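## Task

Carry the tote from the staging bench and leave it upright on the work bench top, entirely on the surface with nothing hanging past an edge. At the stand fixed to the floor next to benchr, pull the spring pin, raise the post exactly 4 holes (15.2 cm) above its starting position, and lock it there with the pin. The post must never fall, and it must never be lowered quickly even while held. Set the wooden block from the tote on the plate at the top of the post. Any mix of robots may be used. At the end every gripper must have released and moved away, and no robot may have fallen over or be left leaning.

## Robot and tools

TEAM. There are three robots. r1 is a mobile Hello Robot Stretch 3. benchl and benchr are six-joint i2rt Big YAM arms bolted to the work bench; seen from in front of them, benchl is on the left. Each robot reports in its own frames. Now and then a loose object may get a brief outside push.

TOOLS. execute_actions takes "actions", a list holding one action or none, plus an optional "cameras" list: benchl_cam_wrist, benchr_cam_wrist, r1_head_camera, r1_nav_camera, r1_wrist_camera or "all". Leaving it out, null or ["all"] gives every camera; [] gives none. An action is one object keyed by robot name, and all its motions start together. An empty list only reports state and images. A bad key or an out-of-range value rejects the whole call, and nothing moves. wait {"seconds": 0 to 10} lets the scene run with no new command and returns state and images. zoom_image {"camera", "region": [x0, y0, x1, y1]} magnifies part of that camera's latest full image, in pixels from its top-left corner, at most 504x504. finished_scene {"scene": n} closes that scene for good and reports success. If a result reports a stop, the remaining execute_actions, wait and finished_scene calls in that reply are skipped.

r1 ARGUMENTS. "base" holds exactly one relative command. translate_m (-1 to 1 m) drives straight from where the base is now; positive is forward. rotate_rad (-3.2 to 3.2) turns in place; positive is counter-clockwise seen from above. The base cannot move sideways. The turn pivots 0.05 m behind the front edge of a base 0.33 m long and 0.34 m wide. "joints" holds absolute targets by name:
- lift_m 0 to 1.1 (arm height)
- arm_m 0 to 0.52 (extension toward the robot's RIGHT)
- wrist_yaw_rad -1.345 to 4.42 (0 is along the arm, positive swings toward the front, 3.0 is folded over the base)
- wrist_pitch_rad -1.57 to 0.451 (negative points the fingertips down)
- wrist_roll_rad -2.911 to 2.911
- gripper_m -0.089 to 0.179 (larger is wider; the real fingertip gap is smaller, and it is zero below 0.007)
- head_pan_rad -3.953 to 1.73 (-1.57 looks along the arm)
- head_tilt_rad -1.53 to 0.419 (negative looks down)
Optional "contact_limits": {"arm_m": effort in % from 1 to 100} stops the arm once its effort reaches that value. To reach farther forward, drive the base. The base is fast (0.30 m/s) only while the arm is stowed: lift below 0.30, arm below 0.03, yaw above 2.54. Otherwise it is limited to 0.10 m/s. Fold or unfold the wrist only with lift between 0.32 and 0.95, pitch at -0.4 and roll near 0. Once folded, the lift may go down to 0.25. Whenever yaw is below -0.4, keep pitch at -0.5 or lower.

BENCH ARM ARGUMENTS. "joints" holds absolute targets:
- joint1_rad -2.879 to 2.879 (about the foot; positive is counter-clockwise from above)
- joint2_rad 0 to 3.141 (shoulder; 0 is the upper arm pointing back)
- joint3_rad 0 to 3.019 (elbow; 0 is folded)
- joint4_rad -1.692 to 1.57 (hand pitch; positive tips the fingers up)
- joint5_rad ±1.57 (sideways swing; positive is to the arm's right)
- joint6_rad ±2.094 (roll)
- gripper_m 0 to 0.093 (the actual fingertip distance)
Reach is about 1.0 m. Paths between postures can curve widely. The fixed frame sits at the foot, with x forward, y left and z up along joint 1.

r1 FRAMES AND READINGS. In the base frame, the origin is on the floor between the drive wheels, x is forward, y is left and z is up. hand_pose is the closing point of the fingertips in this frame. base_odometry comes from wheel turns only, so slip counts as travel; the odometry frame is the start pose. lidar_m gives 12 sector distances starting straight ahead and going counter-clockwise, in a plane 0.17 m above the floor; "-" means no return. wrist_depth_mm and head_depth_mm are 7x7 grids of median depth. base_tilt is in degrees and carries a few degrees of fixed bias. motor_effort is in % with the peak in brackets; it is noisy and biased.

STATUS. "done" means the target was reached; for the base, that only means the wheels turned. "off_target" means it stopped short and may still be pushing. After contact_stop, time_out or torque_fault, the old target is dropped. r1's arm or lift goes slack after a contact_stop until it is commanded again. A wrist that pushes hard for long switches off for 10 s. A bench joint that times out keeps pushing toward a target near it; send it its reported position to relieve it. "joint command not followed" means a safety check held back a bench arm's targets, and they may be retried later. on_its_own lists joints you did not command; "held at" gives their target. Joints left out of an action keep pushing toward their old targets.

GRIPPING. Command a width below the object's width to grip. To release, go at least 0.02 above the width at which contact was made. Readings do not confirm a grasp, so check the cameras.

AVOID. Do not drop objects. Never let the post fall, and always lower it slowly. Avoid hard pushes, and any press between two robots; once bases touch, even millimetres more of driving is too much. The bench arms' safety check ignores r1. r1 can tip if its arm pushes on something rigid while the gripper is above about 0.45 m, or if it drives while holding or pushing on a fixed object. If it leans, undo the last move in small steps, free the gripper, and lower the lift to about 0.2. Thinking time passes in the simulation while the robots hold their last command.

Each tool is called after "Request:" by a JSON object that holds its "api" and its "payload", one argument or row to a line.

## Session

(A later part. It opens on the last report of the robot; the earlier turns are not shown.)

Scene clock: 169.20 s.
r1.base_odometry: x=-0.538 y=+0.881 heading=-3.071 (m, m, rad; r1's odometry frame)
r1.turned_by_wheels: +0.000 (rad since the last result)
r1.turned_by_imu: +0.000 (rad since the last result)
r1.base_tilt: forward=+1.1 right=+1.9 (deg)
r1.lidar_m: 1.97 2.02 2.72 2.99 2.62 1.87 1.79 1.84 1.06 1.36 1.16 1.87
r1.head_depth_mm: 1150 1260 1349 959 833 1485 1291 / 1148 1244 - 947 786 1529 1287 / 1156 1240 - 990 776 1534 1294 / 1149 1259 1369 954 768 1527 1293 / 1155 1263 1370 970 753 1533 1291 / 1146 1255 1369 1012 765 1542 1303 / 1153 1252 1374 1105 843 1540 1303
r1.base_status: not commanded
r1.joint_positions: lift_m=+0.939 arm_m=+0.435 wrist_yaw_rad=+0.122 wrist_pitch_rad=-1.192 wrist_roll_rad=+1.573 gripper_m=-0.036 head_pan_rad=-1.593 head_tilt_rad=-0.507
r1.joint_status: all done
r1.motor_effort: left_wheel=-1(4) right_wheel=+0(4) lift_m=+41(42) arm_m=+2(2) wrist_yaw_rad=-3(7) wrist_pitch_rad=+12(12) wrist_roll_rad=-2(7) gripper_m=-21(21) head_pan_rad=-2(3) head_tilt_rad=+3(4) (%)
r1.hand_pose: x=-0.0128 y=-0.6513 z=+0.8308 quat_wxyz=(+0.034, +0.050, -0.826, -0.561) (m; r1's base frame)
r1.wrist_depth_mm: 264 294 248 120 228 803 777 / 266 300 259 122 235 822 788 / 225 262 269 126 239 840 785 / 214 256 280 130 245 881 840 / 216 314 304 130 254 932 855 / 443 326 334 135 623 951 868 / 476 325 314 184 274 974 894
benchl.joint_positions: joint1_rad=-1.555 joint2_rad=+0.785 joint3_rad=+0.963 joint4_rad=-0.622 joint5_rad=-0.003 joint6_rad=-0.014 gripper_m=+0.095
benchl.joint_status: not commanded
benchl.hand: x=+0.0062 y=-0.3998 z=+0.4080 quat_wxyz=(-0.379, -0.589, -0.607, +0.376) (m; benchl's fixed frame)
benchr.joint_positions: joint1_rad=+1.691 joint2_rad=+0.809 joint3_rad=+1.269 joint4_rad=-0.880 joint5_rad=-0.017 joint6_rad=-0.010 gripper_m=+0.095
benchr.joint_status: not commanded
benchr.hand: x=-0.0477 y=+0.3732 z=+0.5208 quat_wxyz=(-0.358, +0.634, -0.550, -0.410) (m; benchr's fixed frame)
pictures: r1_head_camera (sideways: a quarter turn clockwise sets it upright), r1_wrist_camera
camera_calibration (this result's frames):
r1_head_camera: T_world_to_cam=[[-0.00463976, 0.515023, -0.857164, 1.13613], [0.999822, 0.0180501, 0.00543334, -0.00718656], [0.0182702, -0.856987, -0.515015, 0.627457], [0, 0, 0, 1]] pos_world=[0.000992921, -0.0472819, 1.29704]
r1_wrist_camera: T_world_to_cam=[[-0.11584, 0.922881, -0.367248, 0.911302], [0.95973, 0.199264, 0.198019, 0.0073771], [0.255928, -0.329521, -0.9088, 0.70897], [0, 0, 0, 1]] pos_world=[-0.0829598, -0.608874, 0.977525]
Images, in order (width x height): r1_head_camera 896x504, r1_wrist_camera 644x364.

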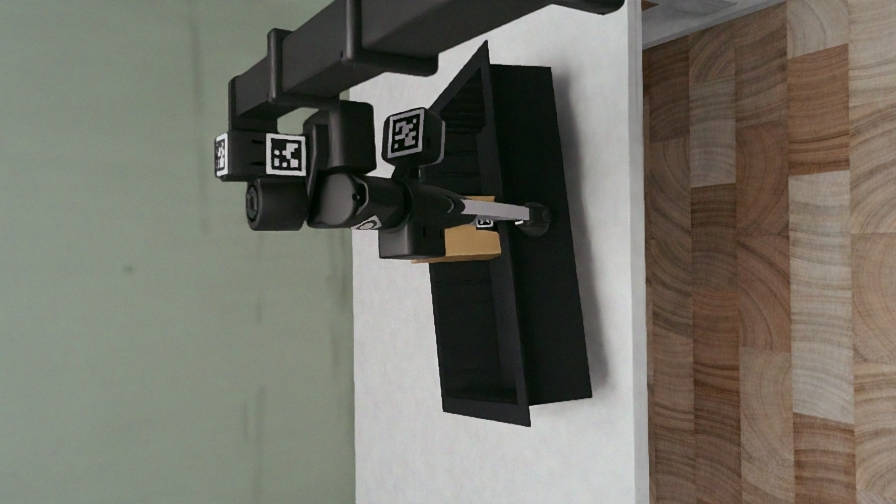

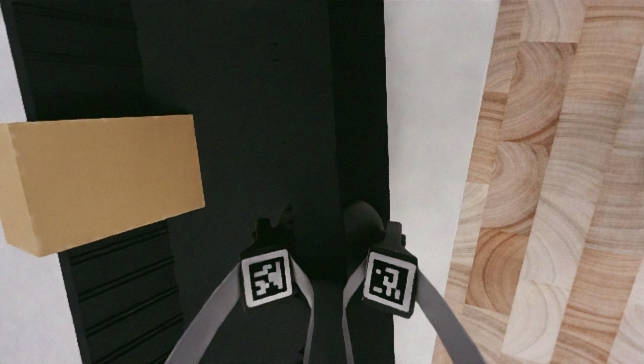

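Request:
{"api": "execute_actions", "payload": {
  "actions": [
    {"r1":{"joints":{"lift_m":0.885}}}
  ],
  "cameras": []
}}

Request:
{"api": "execute_actions", "payload": {
  "actions": [
    {"r1":{"joints":{"gripper_m":0.06,"wrist_yaw_rad":0.0,"lift_m":0.875}}}
  ],
  "cameras": ["r1_head_camera","r1_wrist_camera"]
}}

Scene clock: 177.13 s.
r1.base_odometry: x=-0.538 y=+0.881 heading=-3.071 (m, m, rad; r1's odometry frame)
r1.turned_by_wheels: +0.000 (rad since the last result)
r1.turned_by_imu: +0.001 (rad since the last result)
r1.base_tilt: forward=+1.2 right=+1.9 (deg)
r1.lidar_m: 1.97 2.03 2.72 2.98 2.62 1.87 1.78 1.84 1.05 1.36 1.15 1.87
r1.head_depth_mm: 1162 1262 1377 - 797 1476 1292 / 1146 1255 1347 905 810 1528 1288 / 1158 1262 1329 - 798 1522 1285 / 1146 1261 1363 996 788 1534 1297 / 1152 1259 1369 985 786 1534 1295 / 1152 1250 1373 1011 788 1537 1299 / 1149 1248 1368 1098 844 1533 1302
r1.base_status: not commanded
r1.joint_positions: lift_m=+0.886 arm_m=+0.435 wrist_yaw_rad=+0.122 wrist_pitch_rad=-1.162 wrist_roll_rad=+1.573 gripper_m=-0.036 head_pan_rad=-1.593 head_tilt_rad=-0.507
r1.joint_status: all done
r1.motor_effort: left_wheel=+0(1) right_wheel=+1(1) lift_m=+12(37) arm_m=+2(2) wrist_yaw_rad=-2(2) wrist_pitch_rad=+3(13) wrist_roll_rad=-2(2) gripper_m=-18(20) head_pan_rad=-2(3) head_tilt_rad=+3(3) (%)
r1.hand_pose: x=-0.0119 y=-0.6588 z=+0.7795 quat_wxyz=(+0.033, +0.050, -0.834, -0.548) (m; r1's base frame)
r1.wrist_depth_mm: 273 253 222 115 184 172 722 / 274 265 230 119 189 179 740 / 230 264 239 123 194 788 742 / 216 267 246 126 200 818 775 / 217 285 261 127 204 848 798 / 276 309 276 132 207 880 819 / 274 315 275 141 225 880 843
benchl.joint_positions: joint1_rad=-1.555 joint2_rad=+0.785 joint3_rad=+0.963 joint4_rad=-0.622 joint5_rad=-0.003 joint6_rad=-0.014 gripper_m=+0.095
benchl.joint_status: not commanded
benchl.hand: x=+0.0062 y=-0.3998 z=+0.4080 quat_wxyz=(-0.379, -0.589, -0.607, +0.376) (m; benchl's fixed frame)
benchr.joint_positions: joint1_rad=+1.691 joint2_rad=+0.809 joint3_rad=+1.269 joint4_rad=-0.880 joint5_rad=-0.017 joint6_rad=-0.010 gripper_m=+0.095
benchr.joint_status: not commanded
benchr.hand: x=-0.0477 y=+0.3732 z=+0.5208 quat_wxyz=(-0.358, +0.634, -0.550, -0.410) (m; benchr's fixed frame)
pictures: none
No camera images: the call's "cameras" was empty. Leave "cameras" out to get every camera's image.

Scene clock: 178.60 s.
r1.base_odometry: x=-0.538 y=+0.881 heading=-3.071 (m, m, rad; r1's odometry frame)
r1.turned_by_wheels: +0.000 (rad since the last result)
r1.turned_by_imu: +0.000 (rad since the last result)
r1.base_tilt: forward=+1.1 right=+1.9 (deg)
r1.lidar_m: 1.97 2.03 2.72 3.00 2.62 1.88 1.79 1.84 1.06 1.36 1.16 1.87
r1.head_depth_mm: 1156 1256 1372 - - 1510 1290 / 1148 1263 1353 923 809 1525 1289 / 1158 1260 1345 - 802 1520 1290 / 1149 1258 1371 991 792 1538 1299 / 1150 1252 1368 992 789 1525 1297 / 1153 1260 1367 1052 789 1530 1299 / 1147 1254 1366 1104 846 1538 1298
r1.base_status: not commanded
r1.joint_positions: lift_m=+0.877 arm_m=+0.435 wrist_yaw_rad=+0.002 wrist_pitch_rad=-1.149 wrist_roll_rad=+1.564 gripper_m=+0.060 head_pan_rad=-1.593 head_tilt_rad=-0.507
r1.joint_status: lift_m contact_stop (moved -0.008 of -0.011); the others done
r1.on_its_own: lift_m is slack since a contact_stop, until your next command for it
r1.motor_effort: left_wheel=+0(3) right_wheel=+0(8) lift_m=+25(30) arm_m=+2(2) wrist_yaw_rad=-2(13) wrist_pitch_rad=-1(3) wrist_roll_rad=+3(4) gripper_m=+0(80) head_pan_rad=-3(3) head_tilt_rad=+3(3) (%)
r1.hand_pose: x=-0.0213 y=-0.6625 z=+0.7723 quat_wxyz=(+0.004, +0.003, -0.839, -0.544) (m; r1's base frame)
r1.wrist_depth_mm: 274 248 119 187 177 167 706 / 281 257 227 185 181 757 734 / 282 268 233 177 187 783 736 / 222 264 242 171 193 796 747 / 220 268 254 129 193 834 775 / 232 303 255 131 214 845 806 / 268 304 275 134 211 868 823
benchl.joint_positions: joint1_rad=-1.555 joint2_rad=+0.785 joint3_rad=+0.963 joint4_rad=-0.622 joint5_rad=-0.003 joint6_rad=-0.014 gripper_m=+0.095
benchl.joint_status: not commanded
benchl.hand: x=+0.0062 y=-0.3998 z=+0.4080 quat_wxyz=(-0.379, -0.589, -0.607, +0.376) (m; benchl's fixed frame)
benchr.joint_positions: joint1_rad=+1.691 joint2_rad=+0.809 joint3_rad=+1.269 joint4_rad=-0.880 joint5_rad=-0.017 joint6_rad=-0.010 gripper_m=+0.095
benchr.joint_status: not commanded
benchr.hand: x=-0.0477 y=+0.3732 z=+0.5208 quat_wxyz=(-0.358, +0.634, -0.550, -0.410) (m; benchr's fixed frame)
pictures: r1_head_camera (sideways: a quarter turn clockwise sets it upright), r1_wrist_camera
camera_calibration (this result's frames):
r1_head_camera: T_world_to_cam=[[-0.00463207, 0.51494, -0.857214, 1.1362], [0.999823, 0.0180321, 0.00542948, -0.00718155], [0.0182532, -0.857036, -0.514933, 0.62735], [0, 0, 0, 1]] pos_world=[0.000992037, -0.0472823, 1.29705]
r1_wrist_camera: T_world_to_cam=[[-0.0133779, 0.913208, -0.407275, 0.925835], [0.976575, 0.0994159, 0.190837, -0.0308096], [0.214763, -0.395181, -0.893145, 0.597844], [0, 0, 0, 1]] pos_world=[-0.0859212, -0.60616, 0.916911]
Images, in order (width x height): r1_head_camera 896x504, r1_wrist_camera 644x364.

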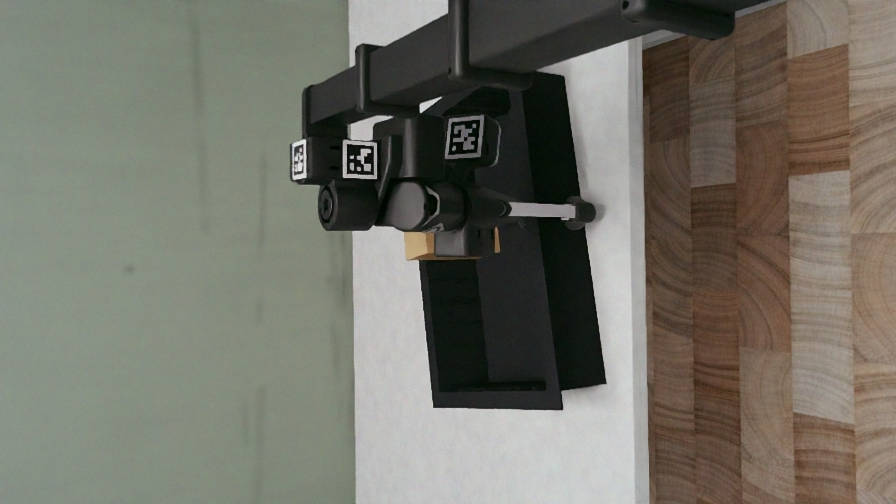

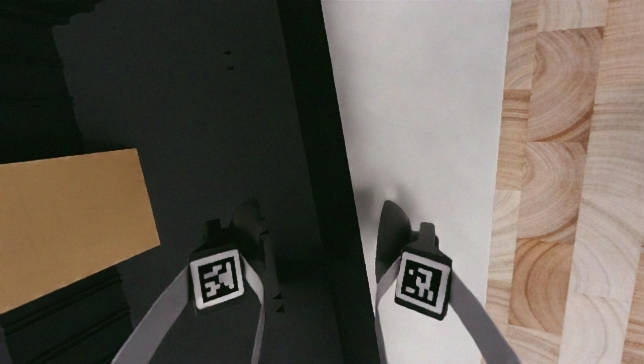

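Request:
{"api": "execute_actions", "payload": {
  "actions": [
    {"r1":{"joints":{"arm_m":0.42,"wrist_yaw_rad":-0.15,"lift_m":0.88},"base":{"translate_m":0.04}}}
  ],
  "cameras": ["r1_head_camera","r1_wrist_camera"]
}}

Request:
{"api": "execute_actions", "payload": {
  "actions": [
    {"r1":{"joints":{"gripper_m":-0.04}}}
  ],
  "cameras": []
}}

Request:
{"api": "execute_actions", "payload": {
  "actions": [
    {"r1":{"joints":{"lift_m":0.94,"wrist_pitch_rad":-1.05}}}
  ],
  "cameras": ["r1_head_camera","r1_wrist_camera"]
}}

Scene clock: 191.90 s.
r1.base_odometry: x=-0.578 y=+0.878 heading=-3.071 (m, m, rad; r1's odometry frame)
r1.turned_by_wheels: +0.000 (rad since the last result)
r1.turned_by_imu: +0.001 (rad since the last result)
r1.base_tilt: forward=+1.1 right=+1.9 (deg)
r1.lidar_m: 1.93 1.99 2.66 2.99 2.68 1.91 1.83 1.88 1.07 1.36 1.13 1.86
r1.head_depth_mm: 1152 1263 1370 - - 1531 1293 / 1154 1258 1354 987 807 1532 1295 / 1153 1257 1351 - 793 1529 1295 / 1150 1253 1361 995 787 1530 1290 / 1149 1250 1365 988 789 1557 1296 / 1149 1251 1364 1100 817 1538 1292 / 1151 1260 1361 1104 846 1509 1293
r1.base_status: done
r1.joint_positions: lift_m=+0.879 arm_m=+0.420 wrist_yaw_rad=-0.149 wrist_pitch_rad=-1.148 wrist_roll_rad=+1.565 gripper_m=+0.060 head_pan_rad=-1.593 head_tilt_rad=-0.507
r1.joint_status: all done
r1.motor_effort: left_wheel=-1(4) right_wheel=+1(4) lift_m=+38(37) arm_m=-2(3) wrist_yaw_rad=-1(5) wrist_pitch_rad=-1(2) wrist_roll_rad=+2(3) gripper_m=+0(1) head_pan_rad=-3(2) head_tilt_rad=+3(3) (%)
r1.hand_pose: x=-0.0338 y=-0.6472 z=+0.7744 quat_wxyz=(-0.037, -0.061, -0.837, -0.542) (m; r1's base frame)
r1.wrist_depth_mm: 276 252 129 198 181 788 713 / 294 263 130 200 186 802 736 / 301 274 131 203 189 827 737 / 236 272 246 196 194 829 753 / 228 275 137 180 195 856 770 / 261 305 253 167 216 879 797 / 268 303 278 138 211 880 836
benchl.joint_positions: joint1_rad=-1.555 joint2_rad=+0.785 joint3_rad=+0.963 joint4_rad=-0.622 joint5_rad=-0.003 joint6_rad=-0.014 gripper_m=+0.095
benchl.joint_status: not commanded
benchl.hand: x=+0.0062 y=-0.3998 z=+0.4080 quat_wxyz=(-0.379, -0.589, -0.607, +0.376) (m; benchl's fixed frame)
benchr.joint_positions: joint1_rad=+1.691 joint2_rad=+0.809 joint3_rad=+1.269 joint4_rad=-0.880 joint5_rad=-0.017 joint6_rad=-0.010 gripper_m=+0.095
benchr.joint_status: not commanded
benchr.hand: x=-0.0477 y=+0.3732 z=+0.5208 quat_wxyz=(-0.358, +0.634, -0.550, -0.410) (m; benchr's fixed frame)
pictures: r1_head_camera (sideways: a quarter turn clockwise sets it upright), r1_wrist_camera
camera_calibration (this result's frames):
r1_head_camera: T_world_to_cam=[[-0.00463201, 0.51494, -0.857214, 1.1362], [0.999823, 0.018032, 0.00542947, -0.00718153], [0.0182531, -0.857036, -0.514932, 0.62735], [0, 0, 0, 1]] pos_world=[0.000992032, -0.0472823, 1.29705]
r1_wrist_camera: T_world_to_cam=[[0.124328, 0.904377, -0.408221, 0.912285], [0.980403, -0.048605, 0.190911, -0.116302], [0.152814, -0.423957, -0.892697, 0.587408], [0, 0, 0, 1]] pos_world=[-0.0891642, -0.581667, 0.918995]
Images, in order (width x height): r1_head_camera 896x504, r1_wrist_camera 644x364.

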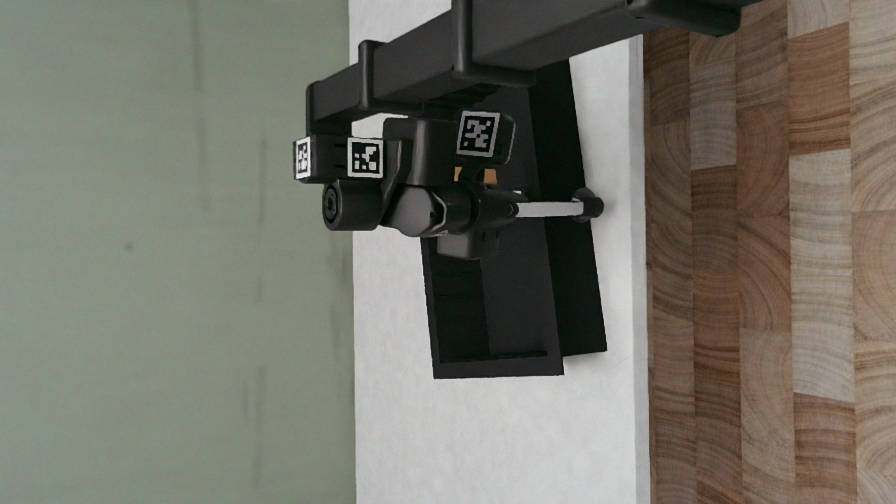

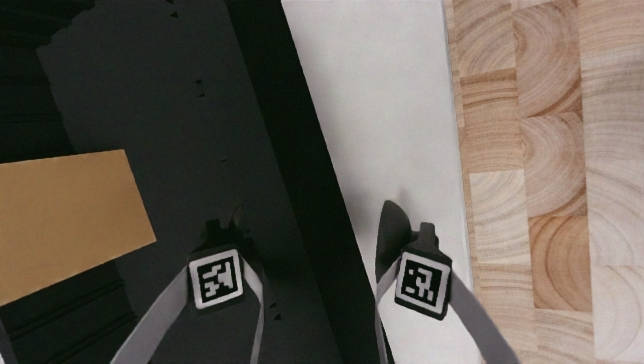

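Scene clock: 193.40 s.
r1.base_odometry: x=-0.578 y=+0.878 heading=-3.071 (m, m, rad; r1's odometry frame)
r1.turned_by_wheels: +0.000 (rad since the last result)
r1.turned_by_imu: +0.000 (rad since the last result)
r1.base_tilt: forward=+1.0 right=+2.0 (deg)
r1.lidar_m: 1.93 1.99 2.66 2.99 2.67 1.91 1.82 1.88 1.07 1.35 1.13 1.87
r1.head_depth_mm: 1160 1267 1384 - - 1523 1283 / 1161 1255 1346 974 783 1536 1288 / 1149 1256 1348 - 783 1518 1289 / 1146 1261 1369 1001 787 1533 1289 / 1151 1242 1374 1001 795 1520 1295 / 1153 1255 1354 1096 840 1542 1290 / 1148 1248 1364 1100 845 1504 1296
r1.base_status: not commanded
r1.joint_positions: lift_m=+0.879 arm_m=+0.420 wrist_yaw_rad=-0.141 wrist_pitch_rad=-1.149 wrist_roll_rad=+1.561 gripper_m=-0.039 head_pan_rad=-1.593 head_tilt_rad=-0.507
r1.joint_status: all done
r1.motor_effort: left_wheel=+0(1) right_wheel=-2(2) lift_m=+37(37) arm_m=-2(2) wrist_yaw_rad=-9(9) wrist_pitch_rad=+0(3) wrist_roll_rad=+4(4) gripper_m=-20(94) head_pan_rad=-5(4) head_tilt_rad=+3(3) (%)
r1.hand_pose: x=-0.0332 y=-0.6470 z=+0.7743 quat_wxyz=(-0.034, -0.057, -0.837, -0.543) (m; r1's base frame)
r1.wrist_depth_mm: 275 253 221 115 182 791 711 / 256 256 230 117 186 777 724 / 217 254 237 122 190 813 751 / 217 267 245 125 195 854 773 / 276 299 261 125 198 858 782 / 273 304 278 130 200 891 812 / 276 314 272 138 218 891 834
benchl.joint_positions: joint1_rad=-1.555 joint2_rad=+0.785 joint3_rad=+0.963 joint4_rad=-0.622 joint5_rad=-0.003 joint6_rad=-0.014 gripper_m=+0.095
benchl.joint_status: not commanded
benchl.hand: x=+0.0062 y=-0.3998 z=+0.4080 quat_wxyz=(-0.379, -0.589, -0.607, +0.376) (m; benchl's fixed frame)
benchr.joint_positions: joint1_rad=+1.691 joint2_rad=+0.809 joint3_rad=+1.269 joint4_rad=-0.880 joint5_rad=-0.017 joint6_rad=-0.010 gripper_m=+0.095
benchr.joint_status: not commanded
benchr.hand: x=-0.0477 y=+0.3732 z=+0.5208 quat_wxyz=(-0.358, +0.634, -0.550, -0.410) (m; benchr's fixed frame)
pictures: none
No camera images: the call's "cameras" was empty. Leave "cameras" out to get every camera's image.

Scene clock: 194.77 s.
r1.base_odometry: x=-0.578 y=+0.878 heading=-3.071 (m, m, rad; r1's odometry frame)
r1.turned_by_wheels: +0.000 (rad since the last result)
r1.turned_by_imu: +0.000 (rad since the last result)
r1.base_tilt: forward=+1.1 right=+1.9 (deg)
r1.lidar_m: 1.93 1.99 2.67 2.99 2.67 1.91 1.83 1.87 1.07 1.36 1.13 1.86
r1.head_depth_mm: 1154 1256 1362 940 743 1524 1290 / 1158 1240 - 961 760 1528 1288 / 1152 1238 - 912 775 1535 1298 / 1147 1260 1365 992 783 1536 1288 / 1150 1256 1364 953 798 1533 1296 / 1153 1253 1374 1099 838 1525 1297 / 1141 1253 1361 1103 844 1507 1308
r1.base_status: not commanded
r1.joint_positions: lift_m=+0.939 arm_m=+0.420 wrist_yaw_rad=-0.150 wrist_pitch_rad=-1.107 wrist_roll_rad=+1.569 gripper_m=-0.039 head_pan_rad=-1.593 head_tilt_rad=-0.507
r1.joint_status: wrist_pitch_rad off_target (ended at -1.107, target -1.050); the others done
r1.motor_effort: left_wheel=-1(2) right_wheel=+1(2) lift_m=+42(43) arm_m=-2(2) wrist_yaw_rad=+0(9) wrist_pitch_rad=+16(18) wrist_roll_rad=+0(4) gripper_m=-23(22) head_pan_rad=-3(3) head_tilt_rad=+3(3) (%)
r1.hand_pose: x=-0.0354 y=-0.6568 z=+0.8378 quat_wxyz=(-0.038, -0.064, -0.848, -0.525) (m; r1's base frame)
r1.wrist_depth_mm: 271 297 277 122 186 813 744 / 214 243 278 126 231 833 769 / 223 250 285 129 237 830 789 / 471 309 304 133 246 868 794 / 501 326 329 133 257 863 842 / 543 331 364 139 258 905 826 / 568 333 327 185 274 939 860
benchl.joint_positions: joint1_rad=-1.555 joint2_rad=+0.785 joint3_rad=+0.963 joint4_rad=-0.622 joint5_rad=-0.003 joint6_rad=-0.014 gripper_m=+0.095
benchl.joint_status: not commanded
benchl.hand: x=+0.0062 y=-0.3998 z=+0.4080 quat_wxyz=(-0.379, -0.589, -0.607, +0.376) (m; benchl's fixed frame)
benchr.joint_positions: joint1_rad=+1.691 joint2_rad=+0.809 joint3_rad=+1.269 joint4_rad=-0.880 joint5_rad=-0.017 joint6_rad=-0.010 gripper_m=+0.095
benchr.joint_status: not commanded
benchr.hand: x=-0.0477 y=+0.3732 z=+0.5208 quat_wxyz=(-0.358, +0.634, -0.550, -0.410) (m; benchr's fixed frame)
pictures: r1_head_camera (sideways: a quarter turn clockwise sets it upright), r1_wrist_camera
camera_calibration (this result's frames):
r1_head_camera: T_world_to_cam=[[-0.00463177, 0.51494, -0.857214, 1.1362], [0.999823, 0.0180315, 0.00542946, -0.00718152], [0.0182527, -0.857037, -0.514932, 0.62735], [0, 0, 0, 1]] pos_world=[0.000992009, -0.0472823, 1.29705]
r1_wrist_camera: T_world_to_cam=[[0.127437, 0.886427, -0.44498, 0.966173], [0.980967, -0.0463745, 0.188557, -0.123808], [0.146506, -0.46054, -0.875465, 0.601439], [0, 0, 0, 1]] pos_world=[-0.0897901, -0.585196, 0.979811]
Images, in order (width x height): r1_head_camera 896x504, r1_wrist_camera 644x364.

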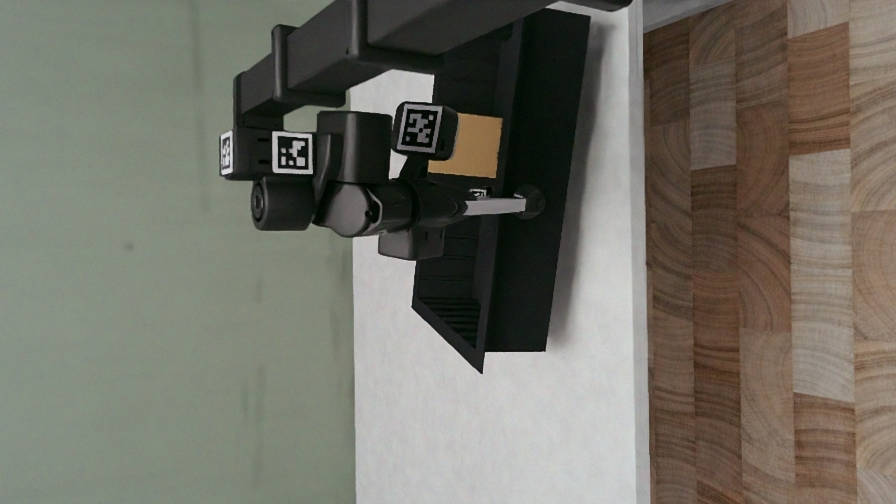

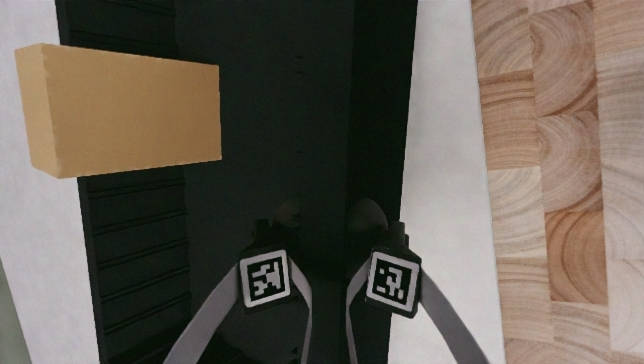

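Request:
{"api": "execute_actions", "payload": {
  "actions": [
    {"r1":{"joints":{"lift_m":1.0,"wrist_pitch_rad":-0.95}}}
  ],
  "cameras": ["r1_head_camera","r1_wrist_camera"]
}}

Scene clock: 199.77 s.
r1.base_odometry: x=-0.578 y=+0.878 heading=-3.071 (m, m, rad; r1's odometry frame)
r1.turned_by_wheels: +0.000 (rad since the last result)
r1.turned_by_imu: +0.001 (rad since the last result)
r1.base_tilt: forward=+1.0 right=+1.9 (deg)
r1.lidar_m: 1.93 1.99 2.67 2.99 2.68 1.91 1.83 1.88 1.07 1.36 1.13 1.86
r1.head_depth_mm: 1151 1230 1366 826 811 1535 1290 / 1152 - 1380 738 807 1528 1296 / 1150 - - 748 836 1532 1289 / 1151 1249 1349 755 839 1536 1286 / 1158 1264 1372 770 837 1535 1302 / 1144 1258 1359 1097 840 1538 1293 / 1145 1265 1361 1098 844 1509 1297
r1.base_status: not commanded
r1.joint_positions: lift_m=+0.999 arm_m=+0.420 wrist_yaw_rad=-0.150 wrist_pitch_rad=-1.031 wrist_roll_rad=+1.575 gripper_m=-0.034 head_pan_rad=-1.593 head_tilt_rad=-0.507
r1.joint_status: wrist_pitch_rad off_target (ended at -1.031, target -0.950); the others done
r1.on_its_own: gripper_m is held at -0.034, not at your -0.040, by its stall guard, which is still easing
r1.motor_effort: left_wheel=-1(1) right_wheel=+2(1) lift_m=+42(45) arm_m=-1(2) wrist_yaw_rad=+0(2) wrist_pitch_rad=+23(24) wrist_roll_rad=-3(3) gripper_m=-4(25) head_pan_rad=-4(3) head_tilt_rad=+3(4) (%)
r1.hand_pose: x=-0.0381 y=-0.6748 z=+0.9056 quat_wxyz=(-0.038, -0.066, -0.867, -0.492) (m; r1's base frame)
r1.wrist_depth_mm: 595 306 322 130 179 275 784 / 629 247 299 133 188 280 816 / 643 254 297 154 196 289 833 / 652 327 334 159 254 290 835 / 658 346 363 136 326 299 881 / 665 350 376 143 - 306 887 / 647 356 337 170 342 305 901
benchl.joint_positions: joint1_rad=-1.555 joint2_rad=+0.785 joint3_rad=+0.963 joint4_rad=-0.622 joint5_rad=-0.003 joint6_rad=-0.014 gripper_m=+0.095
benchl.joint_status: not commanded
benchl.hand: x=+0.0062 y=-0.3998 z=+0.4080 quat_wxyz=(-0.379, -0.589, -0.607, +0.376) (m; benchl's fixed frame)
benchr.joint_positions: joint1_rad=+1.691 joint2_rad=+0.809 joint3_rad=+1.269 joint4_rad=-0.880 joint5_rad=-0.017 joint6_rad=-0.010 gripper_m=+0.095
benchr.joint_status: not commanded
benchr.hand: x=-0.0477 y=+0.3732 z=+0.5208 quat_wxyz=(-0.358, +0.634, -0.550, -0.410) (m; benchr's fixed frame)
pictures: r1_head_camera (sideways: a quarter turn clockwise sets it upright), r1_wrist_camera
camera_calibration (this result's frames):
r1_head_camera: T_world_to_cam=[[-0.00463183, 0.51494, -0.857214, 1.1362], [0.999823, 0.0180317, 0.00542946, -0.00718152], [0.0182528, -0.857037, -0.514932, 0.62735], [0, 0, 0, 1]] pos_world=[0.000992015, -0.0472823, 1.29705]
r1_wrist_camera: T_world_to_cam=[[0.127524, 0.849235, -0.512384, 1.04854], [0.982363, -0.0369198, 0.183302, -0.12362], [0.13675, -0.526723, -0.838965, 0.574833], [0, 0, 0, 1]] pos_world=[-0.0908818, -0.59224, 1.04218]
Images, in order (width x height): r1_head_camera 896x504, r1_wrist_camera 644x364.

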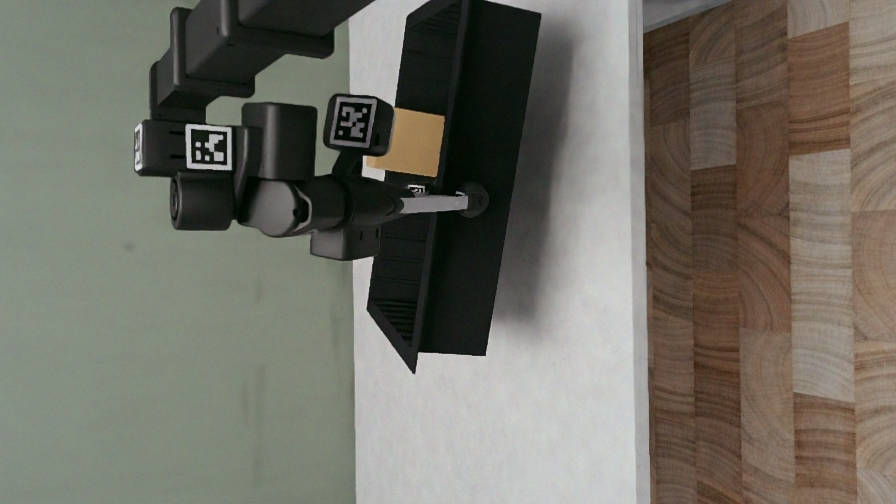

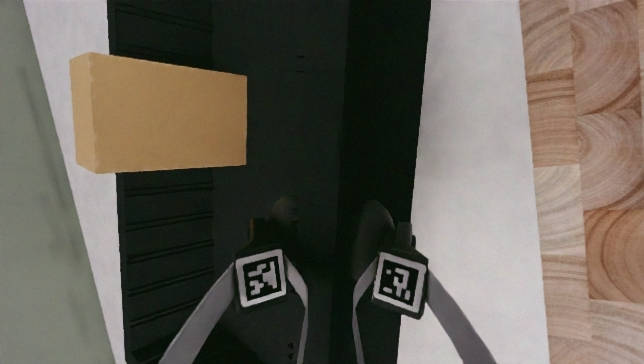

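Request:
{"api": "execute_actions", "payload": {
  "actions": [
    {"r1":{"joints":{"lift_m":1.04,"arm_m":0.3,"head_tilt_rad":-0.6}}}
  ],
  "cameras": ["r1_head_camera","r1_wrist_camera"]
}}

Scene clock: 205.60 s.
r1.base_odometry: x=-0.578 y=+0.878 heading=-3.071 (m, m, rad; r1's odometry frame)
r1.turned_by_wheels: +0.000 (rad since the last result)
r1.turned_by_imu: +0.001 (rad since the last result)
r1.base_tilt: forward=+1.1 right=+2.0 (deg)
r1.lidar_m: 1.93 1.99 2.66 3.00 2.68 1.91 1.83 1.88 1.07 1.35 1.13 1.87
r1.head_depth_mm: - 1287 1268 603 831 1433 1225 / - - 756 613 836 1429 1231 / 1130 - - 628 836 1440 1235 / 1154 1277 850 631 836 1438 1230 / 1158 1283 1231 642 838 1446 1235 / 1155 1279 1291 930 838 1453 1242 / 1159 1283 1298 961 842 1450 1245
r1.base_status: not commanded
r1.joint_positions: lift_m=+1.039 arm_m=+0.300 wrist_yaw_rad=-0.150 wrist_pitch_rad=-1.029 wrist_roll_rad=+1.575 gripper_m=-0.033 head_pan_rad=-1.593 head_tilt_rad=-0.592
r1.joint_status: all done
r1.on_its_own: gripper_m is held at -0.034, not at your -0.040, by its stall guard, which is not easing now
r1.motor_effort: left_wheel=-1(1) right_wheel=+1(1) lift_m=+42(47) arm_m=-2(4) wrist_yaw_rad=+0(0) wrist_pitch_rad=+22(23) wrist_roll_rad=-3(3) gripper_m=-23(23) head_pan_rad=-2(3) head_tilt_rad=-3(12) (%)
r1.hand_pose: x=-0.0381 y=-0.5551 z=+0.9457 quat_wxyz=(-0.038, -0.066, -0.868, -0.491) (m; r1's base frame)
r1.wrist_depth_mm: 674 307 325 130 178 925 822 / 710 246 298 133 186 952 834 / 727 251 299 153 194 936 865 / 741 331 333 159 - 986 897 / 770 344 366 136 - 984 919 / 756 351 379 143 - - 926 / 745 358 341 171 405 - 993
benchl.joint_positions: joint1_rad=-1.555 joint2_rad=+0.785 joint3_rad=+0.963 joint4_rad=-0.622 joint5_rad=-0.003 joint6_rad=-0.014 gripper_m=+0.095
benchl.joint_status: not commanded
benchl.hand: x=+0.0062 y=-0.3998 z=+0.4080 quat_wxyz=(-0.379, -0.589, -0.607, +0.376) (m; benchl's fixed frame)
benchr.joint_positions: joint1_rad=+1.691 joint2_rad=+0.809 joint3_rad=+1.269 joint4_rad=-0.880 joint5_rad=-0.017 joint6_rad=-0.010 gripper_m=+0.095
benchr.joint_status: not commanded
benchr.hand: x=-0.0477 y=+0.3732 z=+0.5208 quat_wxyz=(-0.358, +0.634, -0.550, -0.410) (m; benchr's fixed frame)
pictures: r1_head_camera (sideways: a quarter turn clockwise sets it upright), r1_wrist_camera
camera_calibration (this result's frames):
r1_head_camera: T_world_to_cam=[[-0.0030387, 0.586269, -0.810111, 1.07477], [0.99981, 0.0173947, 0.0088381, -0.0116183], [0.0192731, -0.80993, -0.58621, 0.720078], [0, 0, 0, 1]] pos_world=[0.00100386, -0.0466906, 1.2929]
r1_wrist_camera: T_world_to_cam=[[0.127392, 0.848694, -0.513312, 0.968015], [0.982395, -0.0366676, 0.183183, -0.12627], [0.136644, -0.527612, -0.838424, 0.670537], [0, 0, 0, 1]] pos_world=[-0.0908957, -0.472396, 1.08222]
Images, in order (width x height): r1_head_camera 896x504, r1_wrist_camera 644x364.

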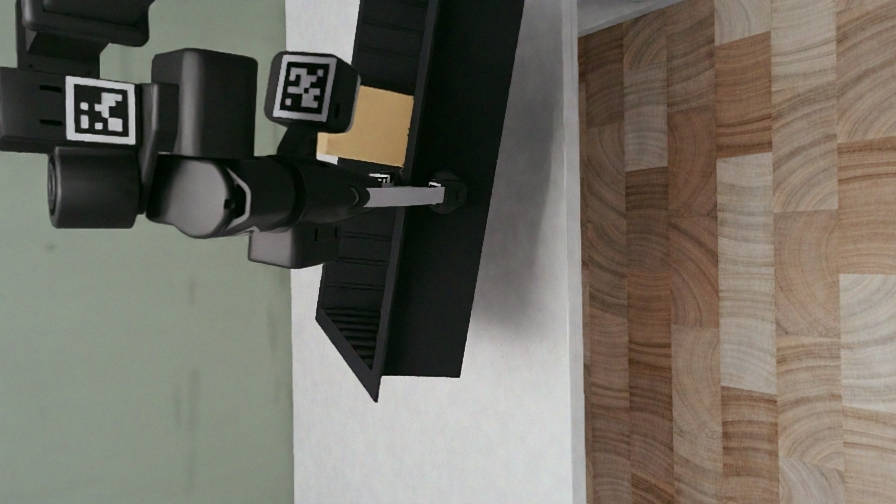

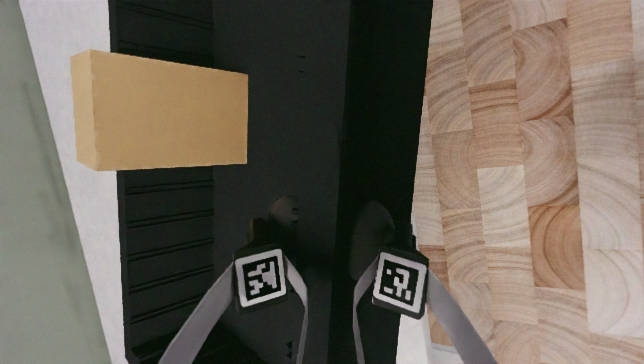

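Request:
{"api": "execute_actions", "payload": {
  "actions": [
    {"r1":{"joints":{"arm_m":0.08},"base":{"rotate_rad":1.62}}}
  ],
  "cameras": ["r1_wrist_camera"]
}}

Request:
{"api": "execute_actions", "payload": {
  "actions": [
    {"r1":{"base":{"translate_m":1.0}}}
  ],
  "cameras": ["r1_wrist_camera"]
}}

Request:
{"api": "execute_actions", "payload": {
  "actions": [
    {"r1":{"base":{"translate_m":0.95},"joints":{"head_pan_rad":0,"head_tilt_rad":-0.5}}}
  ],
  "cameras": ["r1_wrist_camera","r1_head_camera","r1_nav_camera"]
}}

Scene clock: 227.93 s.
r1.base_odometry: x=-0.578 y=+0.878 heading=-1.451 (m, m, rad; r1's odometry frame)
r1.turned_by_wheels: +1.620 (rad since the last result)
r1.turned_by_imu: +1.638 (rad since the last result)
r1.base_tilt: forward=+1.1 right=+1.9 (deg)
r1.lidar_m: 3.14 2.56 1.89 1.82 1.90 1.07 1.36 1.13 1.94 1.93 2.02 2.77
r1.head_depth_mm: 1616 - - - - 437 1233 / 1652 - - - 429 449 1226 / 1674 - - - - 1346 1234 / 1690 1852 2091 2231 441 1354 1231 / 1672 1853 2103 676 457 1385 1237 / 1672 1861 2095 2170 463 1414 1236 / 1683 1871 2097 2162 1684 1455 1239
r1.base_status: done
r1.joint_positions: lift_m=+1.039 arm_m=+0.080 wrist_yaw_rad=-0.148 wrist_pitch_rad=-1.029 wrist_roll_rad=+1.577 gripper_m=-0.033 head_pan_rad=-1.593 head_tilt_rad=-0.592
r1.joint_status: all done
r1.on_its_own: gripper_m is held at -0.034, not at your -0.040, by its stall guard, which is not easing now
r1.motor_effort: left_wheel=-4(8) right_wheel=+3(10) lift_m=+42(42) arm_m=-2(2) wrist_yaw_rad=-2(3) wrist_pitch_rad=+23(23) wrist_roll_rad=-4(4) gripper_m=-23(23) head_pan_rad=-2(3) head_tilt_rad=-3(3) (%)
r1.hand_pose: x=-0.0379 y=-0.3352 z=+0.9457 quat_wxyz=(-0.039, -0.066, -0.868, -0.491) (m; r1's base frame)
r1.wrist_depth_mm: - 305 323 131 176 913 823 / - 248 300 132 185 941 - / - 253 299 153 196 966 - / - 328 332 159 - 973 859 / - 347 365 136 - - 916 / - 355 379 144 - - 929 / - 357 339 173 - - 924
benchl.joint_positions: joint1_rad=-1.555 joint2_rad=+0.785 joint3_rad=+0.963 joint4_rad=-0.622 joint5_rad=-0.003 joint6_rad=-0.014 gripper_m=+0.095
benchl.joint_status: not commanded
benchl.hand: x=+0.0062 y=-0.3998 z=+0.4080 quat_wxyz=(-0.379, -0.589, -0.607, +0.376) (m; benchl's fixed frame)
benchr.joint_positions: joint1_rad=+1.691 joint2_rad=+0.809 joint3_rad=+1.269 joint4_rad=-0.880 joint5_rad=-0.017 joint6_rad=-0.010 gripper_m=+0.095
benchr.joint_status: not commanded
benchr.hand: x=-0.0477 y=+0.3732 z=+0.5208 quat_wxyz=(-0.358, +0.634, -0.550, -0.410) (m; benchr's fixed frame)
pictures: r1_wrist_camera
camera_calibration (this result's frames):
r1_wrist_camera: T_world_to_cam=[[0.127739, 0.848491, -0.513562, 0.781568], [0.982222, -0.0364061, 0.18416, -0.119253], [0.137562, -0.527957, -0.838056, 0.786125], [0, 0, 0, 1]] pos_world=[-0.0908447, -0.252455, 1.08216]
Images, in order (width x height): r1_wrist_camera 644x364.

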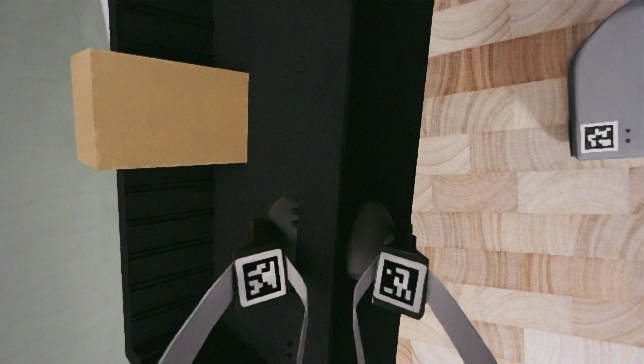

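Scene clock: 239.17 s.
r1.base_odometry: x=-0.459 y=-0.115 heading=-1.451 (m, m, rad; r1's odometry frame)
r1.turned_by_wheels: +0.000 (rad since the last result)
r1.turned_by_imu: +0.001 (rad since the last result)
r1.base_tilt: forward=+1.1 right=+2.0 (deg)
r1.lidar_m: 2.01 2.15 1.88 1.81 1.89 1.99 2.35 2.03 2.01 1.94 2.02 2.19
r1.head_depth_mm: 1623 - - - - 438 1234 / 1664 - - - 429 450 1229 / 1683 - - - - 1337 1232 / 1686 1851 2083 2245 441 1344 1231 / 1680 1856 2084 677 455 1372 1229 / 1688 1855 2098 2177 461 1422 1238 / 1697 1866 2100 2190 1698 1444 1243
r1.base_status: done
r1.joint_positions: lift_m=+1.039 arm_m=+0.080 wrist_yaw_rad=-0.149 wrist_pitch_rad=-1.029 wrist_roll_rad=+1.577 gripper_m=-0.033 head_pan_rad=-1.593 head_tilt_rad=-0.592
r1.joint_status: not commanded
r1.on_its_own: gripper_m is held at -0.034, not at your -0.040, by its stall guard, which is not easing now
r1.motor_effort: left_wheel=-3(5) right_wheel=+3(8) lift_m=+43(43) arm_m=-2(2) wrist_yaw_rad=-1(2) wrist_pitch_rad=+22(23) wrist_roll_rad=-4(4) gripper_m=-23(23) head_pan_rad=-2(3) head_tilt_rad=-3(3) (%)
r1.hand_pose: x=-0.0380 y=-0.3352 z=+0.9457 quat_wxyz=(-0.039, -0.066, -0.868, -0.491) (m; r1's base frame)
r1.wrist_depth_mm: - 307 324 131 178 911 860 / - 247 298 133 185 937 - / - 253 299 153 194 948 - / - 331 331 158 - - 874 / - 346 360 136 - - 902 / - 352 382 144 - - 908 / - 361 342 172 - - 958
benchl.joint_positions: joint1_rad=-1.555 joint2_rad=+0.785 joint3_rad=+0.963 joint4_rad=-0.622 joint5_rad=-0.003 joint6_rad=-0.014 gripper_m=+0.095
benchl.joint_status: not commanded
benchl.hand: x=+0.0062 y=-0.3998 z=+0.4080 quat_wxyz=(-0.379, -0.589, -0.607, +0.376) (m; benchl's fixed frame)
benchr.joint_positions: joint1_rad=+1.691 joint2_rad=+0.809 joint3_rad=+1.269 joint4_rad=-0.880 joint5_rad=-0.017 joint6_rad=-0.010 gripper_m=+0.095
benchr.joint_status: not commanded
benchr.hand: x=-0.0477 y=+0.3732 z=+0.5208 quat_wxyz=(-0.358, +0.634, -0.550, -0.410) (m; benchr's fixed frame)
pictures: r1_wrist_camera
camera_calibration (this result's frames):
r1_wrist_camera: T_world_to_cam=[[0.128297, 0.848406, -0.513562, 0.781561], [0.982198, -0.0370522, 0.18416, -0.119399], [0.137214, -0.528047, -0.838057, 0.786098], [0, 0, 0, 1]] pos_world=[-0.0908626, -0.252409, 1.08216]
Images, in order (width x height): r1_wrist_camera 644x364.

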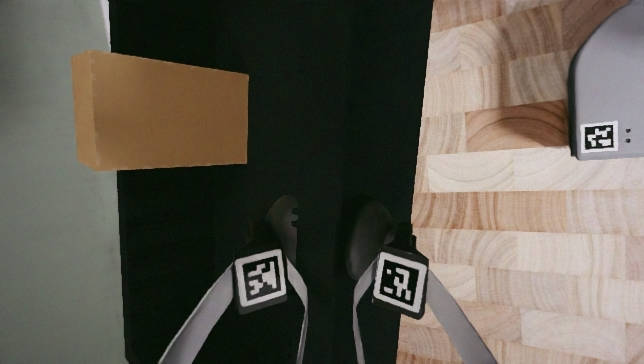

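Scene clock: 249.90 s.
r1.base_odometry: x=-0.346 y=-1.058 heading=-1.451 (m, m, rad; r1's odometry frame)
r1.turned_by_wheels: +0.000 (rad since the last result)
r1.turned_by_imu: +0.001 (rad since the last result)
r1.base_tilt: forward=+1.1 right=+1.9 (deg)
r1.lidar_m: 1.46 1.32 1.88 1.81 1.88 2.60 2.91 2.75 2.02 1.95 2.03 1.09
r1.head_depth_mm: 1221 1339 1434 1081 923 1448 1262 / 1235 1344 1449 1079 925 1528 1288 / 1235 1336 1212 1092 928 1528 1288 / 1202 1310 1460 1090 927 1536 1287 / 1210 1359 1456 1093 930 1540 1299 / 1237 1369 1472 1094 937 1544 1303 / 1209 1341 1448 1097 935 1536 1300
r1.base_status: done
r1.joint_positions: lift_m=+1.039 arm_m=+0.080 wrist_yaw_rad=-0.149 wrist_pitch_rad=-1.029 wrist_roll_rad=+1.577 gripper_m=-0.033 head_pan_rad=-0.007 head_tilt_rad=-0.507
r1.joint_status: all done
r1.on_its_own: gripper_m is held at -0.034, not at your -0.040, by its stall guard, which is not easing now
r1.motor_effort: left_wheel=-3(4) right_wheel=+3(7) lift_m=+42(43) arm_m=-2(2) wrist_yaw_rad=-1(2) wrist_pitch_rad=+22(22) wrist_roll_rad=-4(4) gripper_m=-24(23) head_pan_rad=+2(32) head_tilt_rad=+3(14) (%)
r1.hand_pose: x=-0.0380 y=-0.3352 z=+0.9457 quat_wxyz=(-0.039, -0.066, -0.868, -0.491) (m; r1's base frame)
r1.wrist_depth_mm: - 304 323 131 177 927 853 / - 246 299 133 186 914 - / - 254 296 153 194 946 - / - 329 332 159 - 978 886 / - 343 364 136 - - 875 / - 353 379 144 - - 937 / - 357 339 172 - - 932
benchl.joint_positions: joint1_rad=-1.555 joint2_rad=+0.785 joint3_rad=+0.963 joint4_rad=-0.622 joint5_rad=-0.003 joint6_rad=-0.014 gripper_m=+0.095
benchl.joint_status: not commanded
benchl.hand: x=+0.0062 y=-0.3998 z=+0.4080 quat_wxyz=(-0.379, -0.589, -0.607, +0.376) (m; benchl's fixed frame)
benchr.joint_positions: joint1_rad=+1.691 joint2_rad=+0.809 joint3_rad=+1.269 joint4_rad=-0.880 joint5_rad=-0.017 joint6_rad=-0.010 gripper_m=+0.095
benchr.joint_status: not commanded
benchr.hand: x=-0.0477 y=+0.3732 z=+0.5208 quat_wxyz=(-0.358, +0.634, -0.550, -0.410) (m; benchr's fixed frame)
pictures: r1_head_camera (sideways: a quarter turn clockwise sets it upright), r1_nav_camera (sideways: a quarter turn counterclockwise sets it upright), r1_wrist_camera
camera_calibration (this result's frames):
r1_head_camera: T_world_to_cam=[[-0.515047, -0.01231, -0.857073, 1.13913], [-0.0329405, 0.999443, 0.00544041, -0.000895897], [0.856529, 0.0310345, -0.515166, 0.62254], [0, 0, 0, 1]] pos_world=[0.0534519, -0.00440221, 1.29703]
r1_nav_camera: T_world_to_cam=[[0.480938, 0.00909886, 0.876707, -1.10214], [-0.026063, -0.999356, 0.0246692, 0.0212594], [0.876367, -0.034714, -0.480391, 0.579695], [0, 0, 0, 1]] pos_world=[0.0225888, 0.0513974, 1.24421]
r1_wrist_camera: T_world_to_cam=[[0.128557, 0.848367, -0.513562, 0.781557], [0.982186, -0.037353, 0.18416, -0.119466], [0.137052, -0.528089, -0.838057, 0.786085], [0, 0, 0, 1]] pos_world=[-0.0908709, -0.252387, 1.08216]
Images, in order (width x height): r1_head_camera 896x504, r1_nav_camera 672x504, r1_wrist_camera 644x364.

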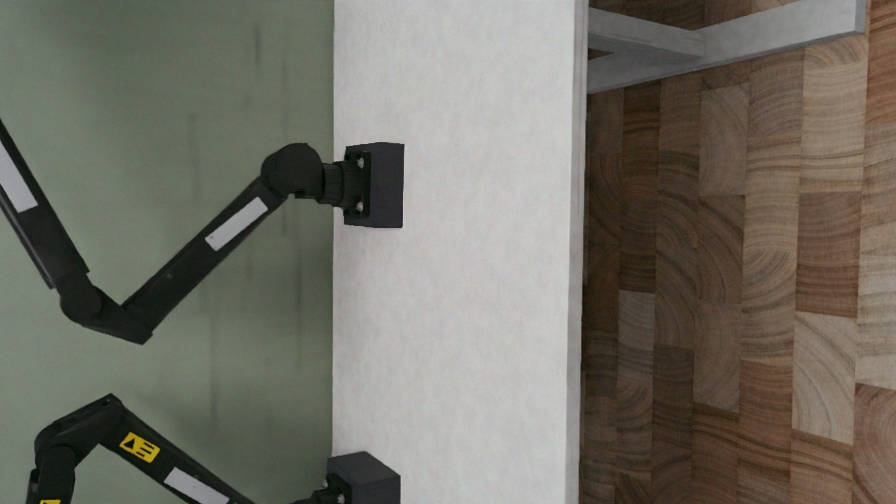

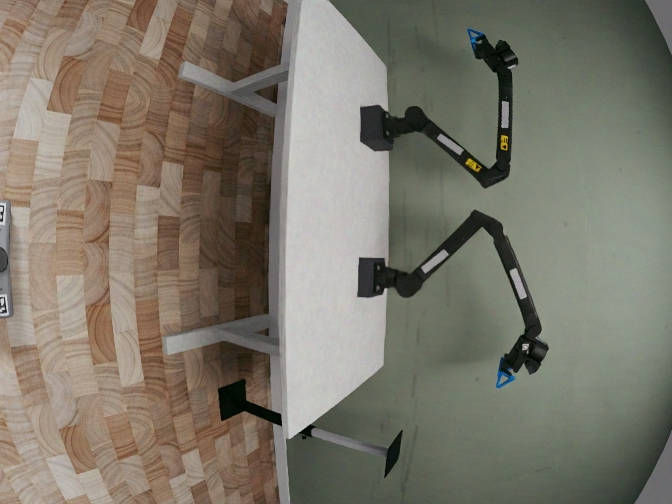

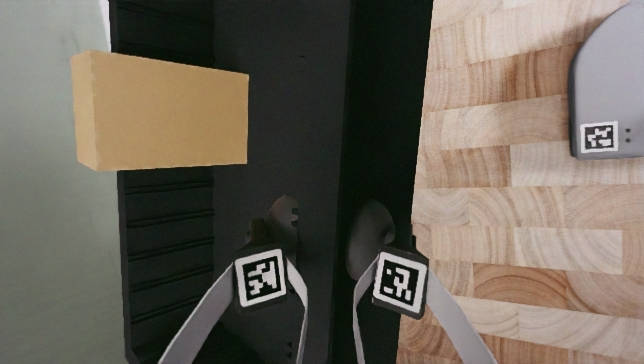

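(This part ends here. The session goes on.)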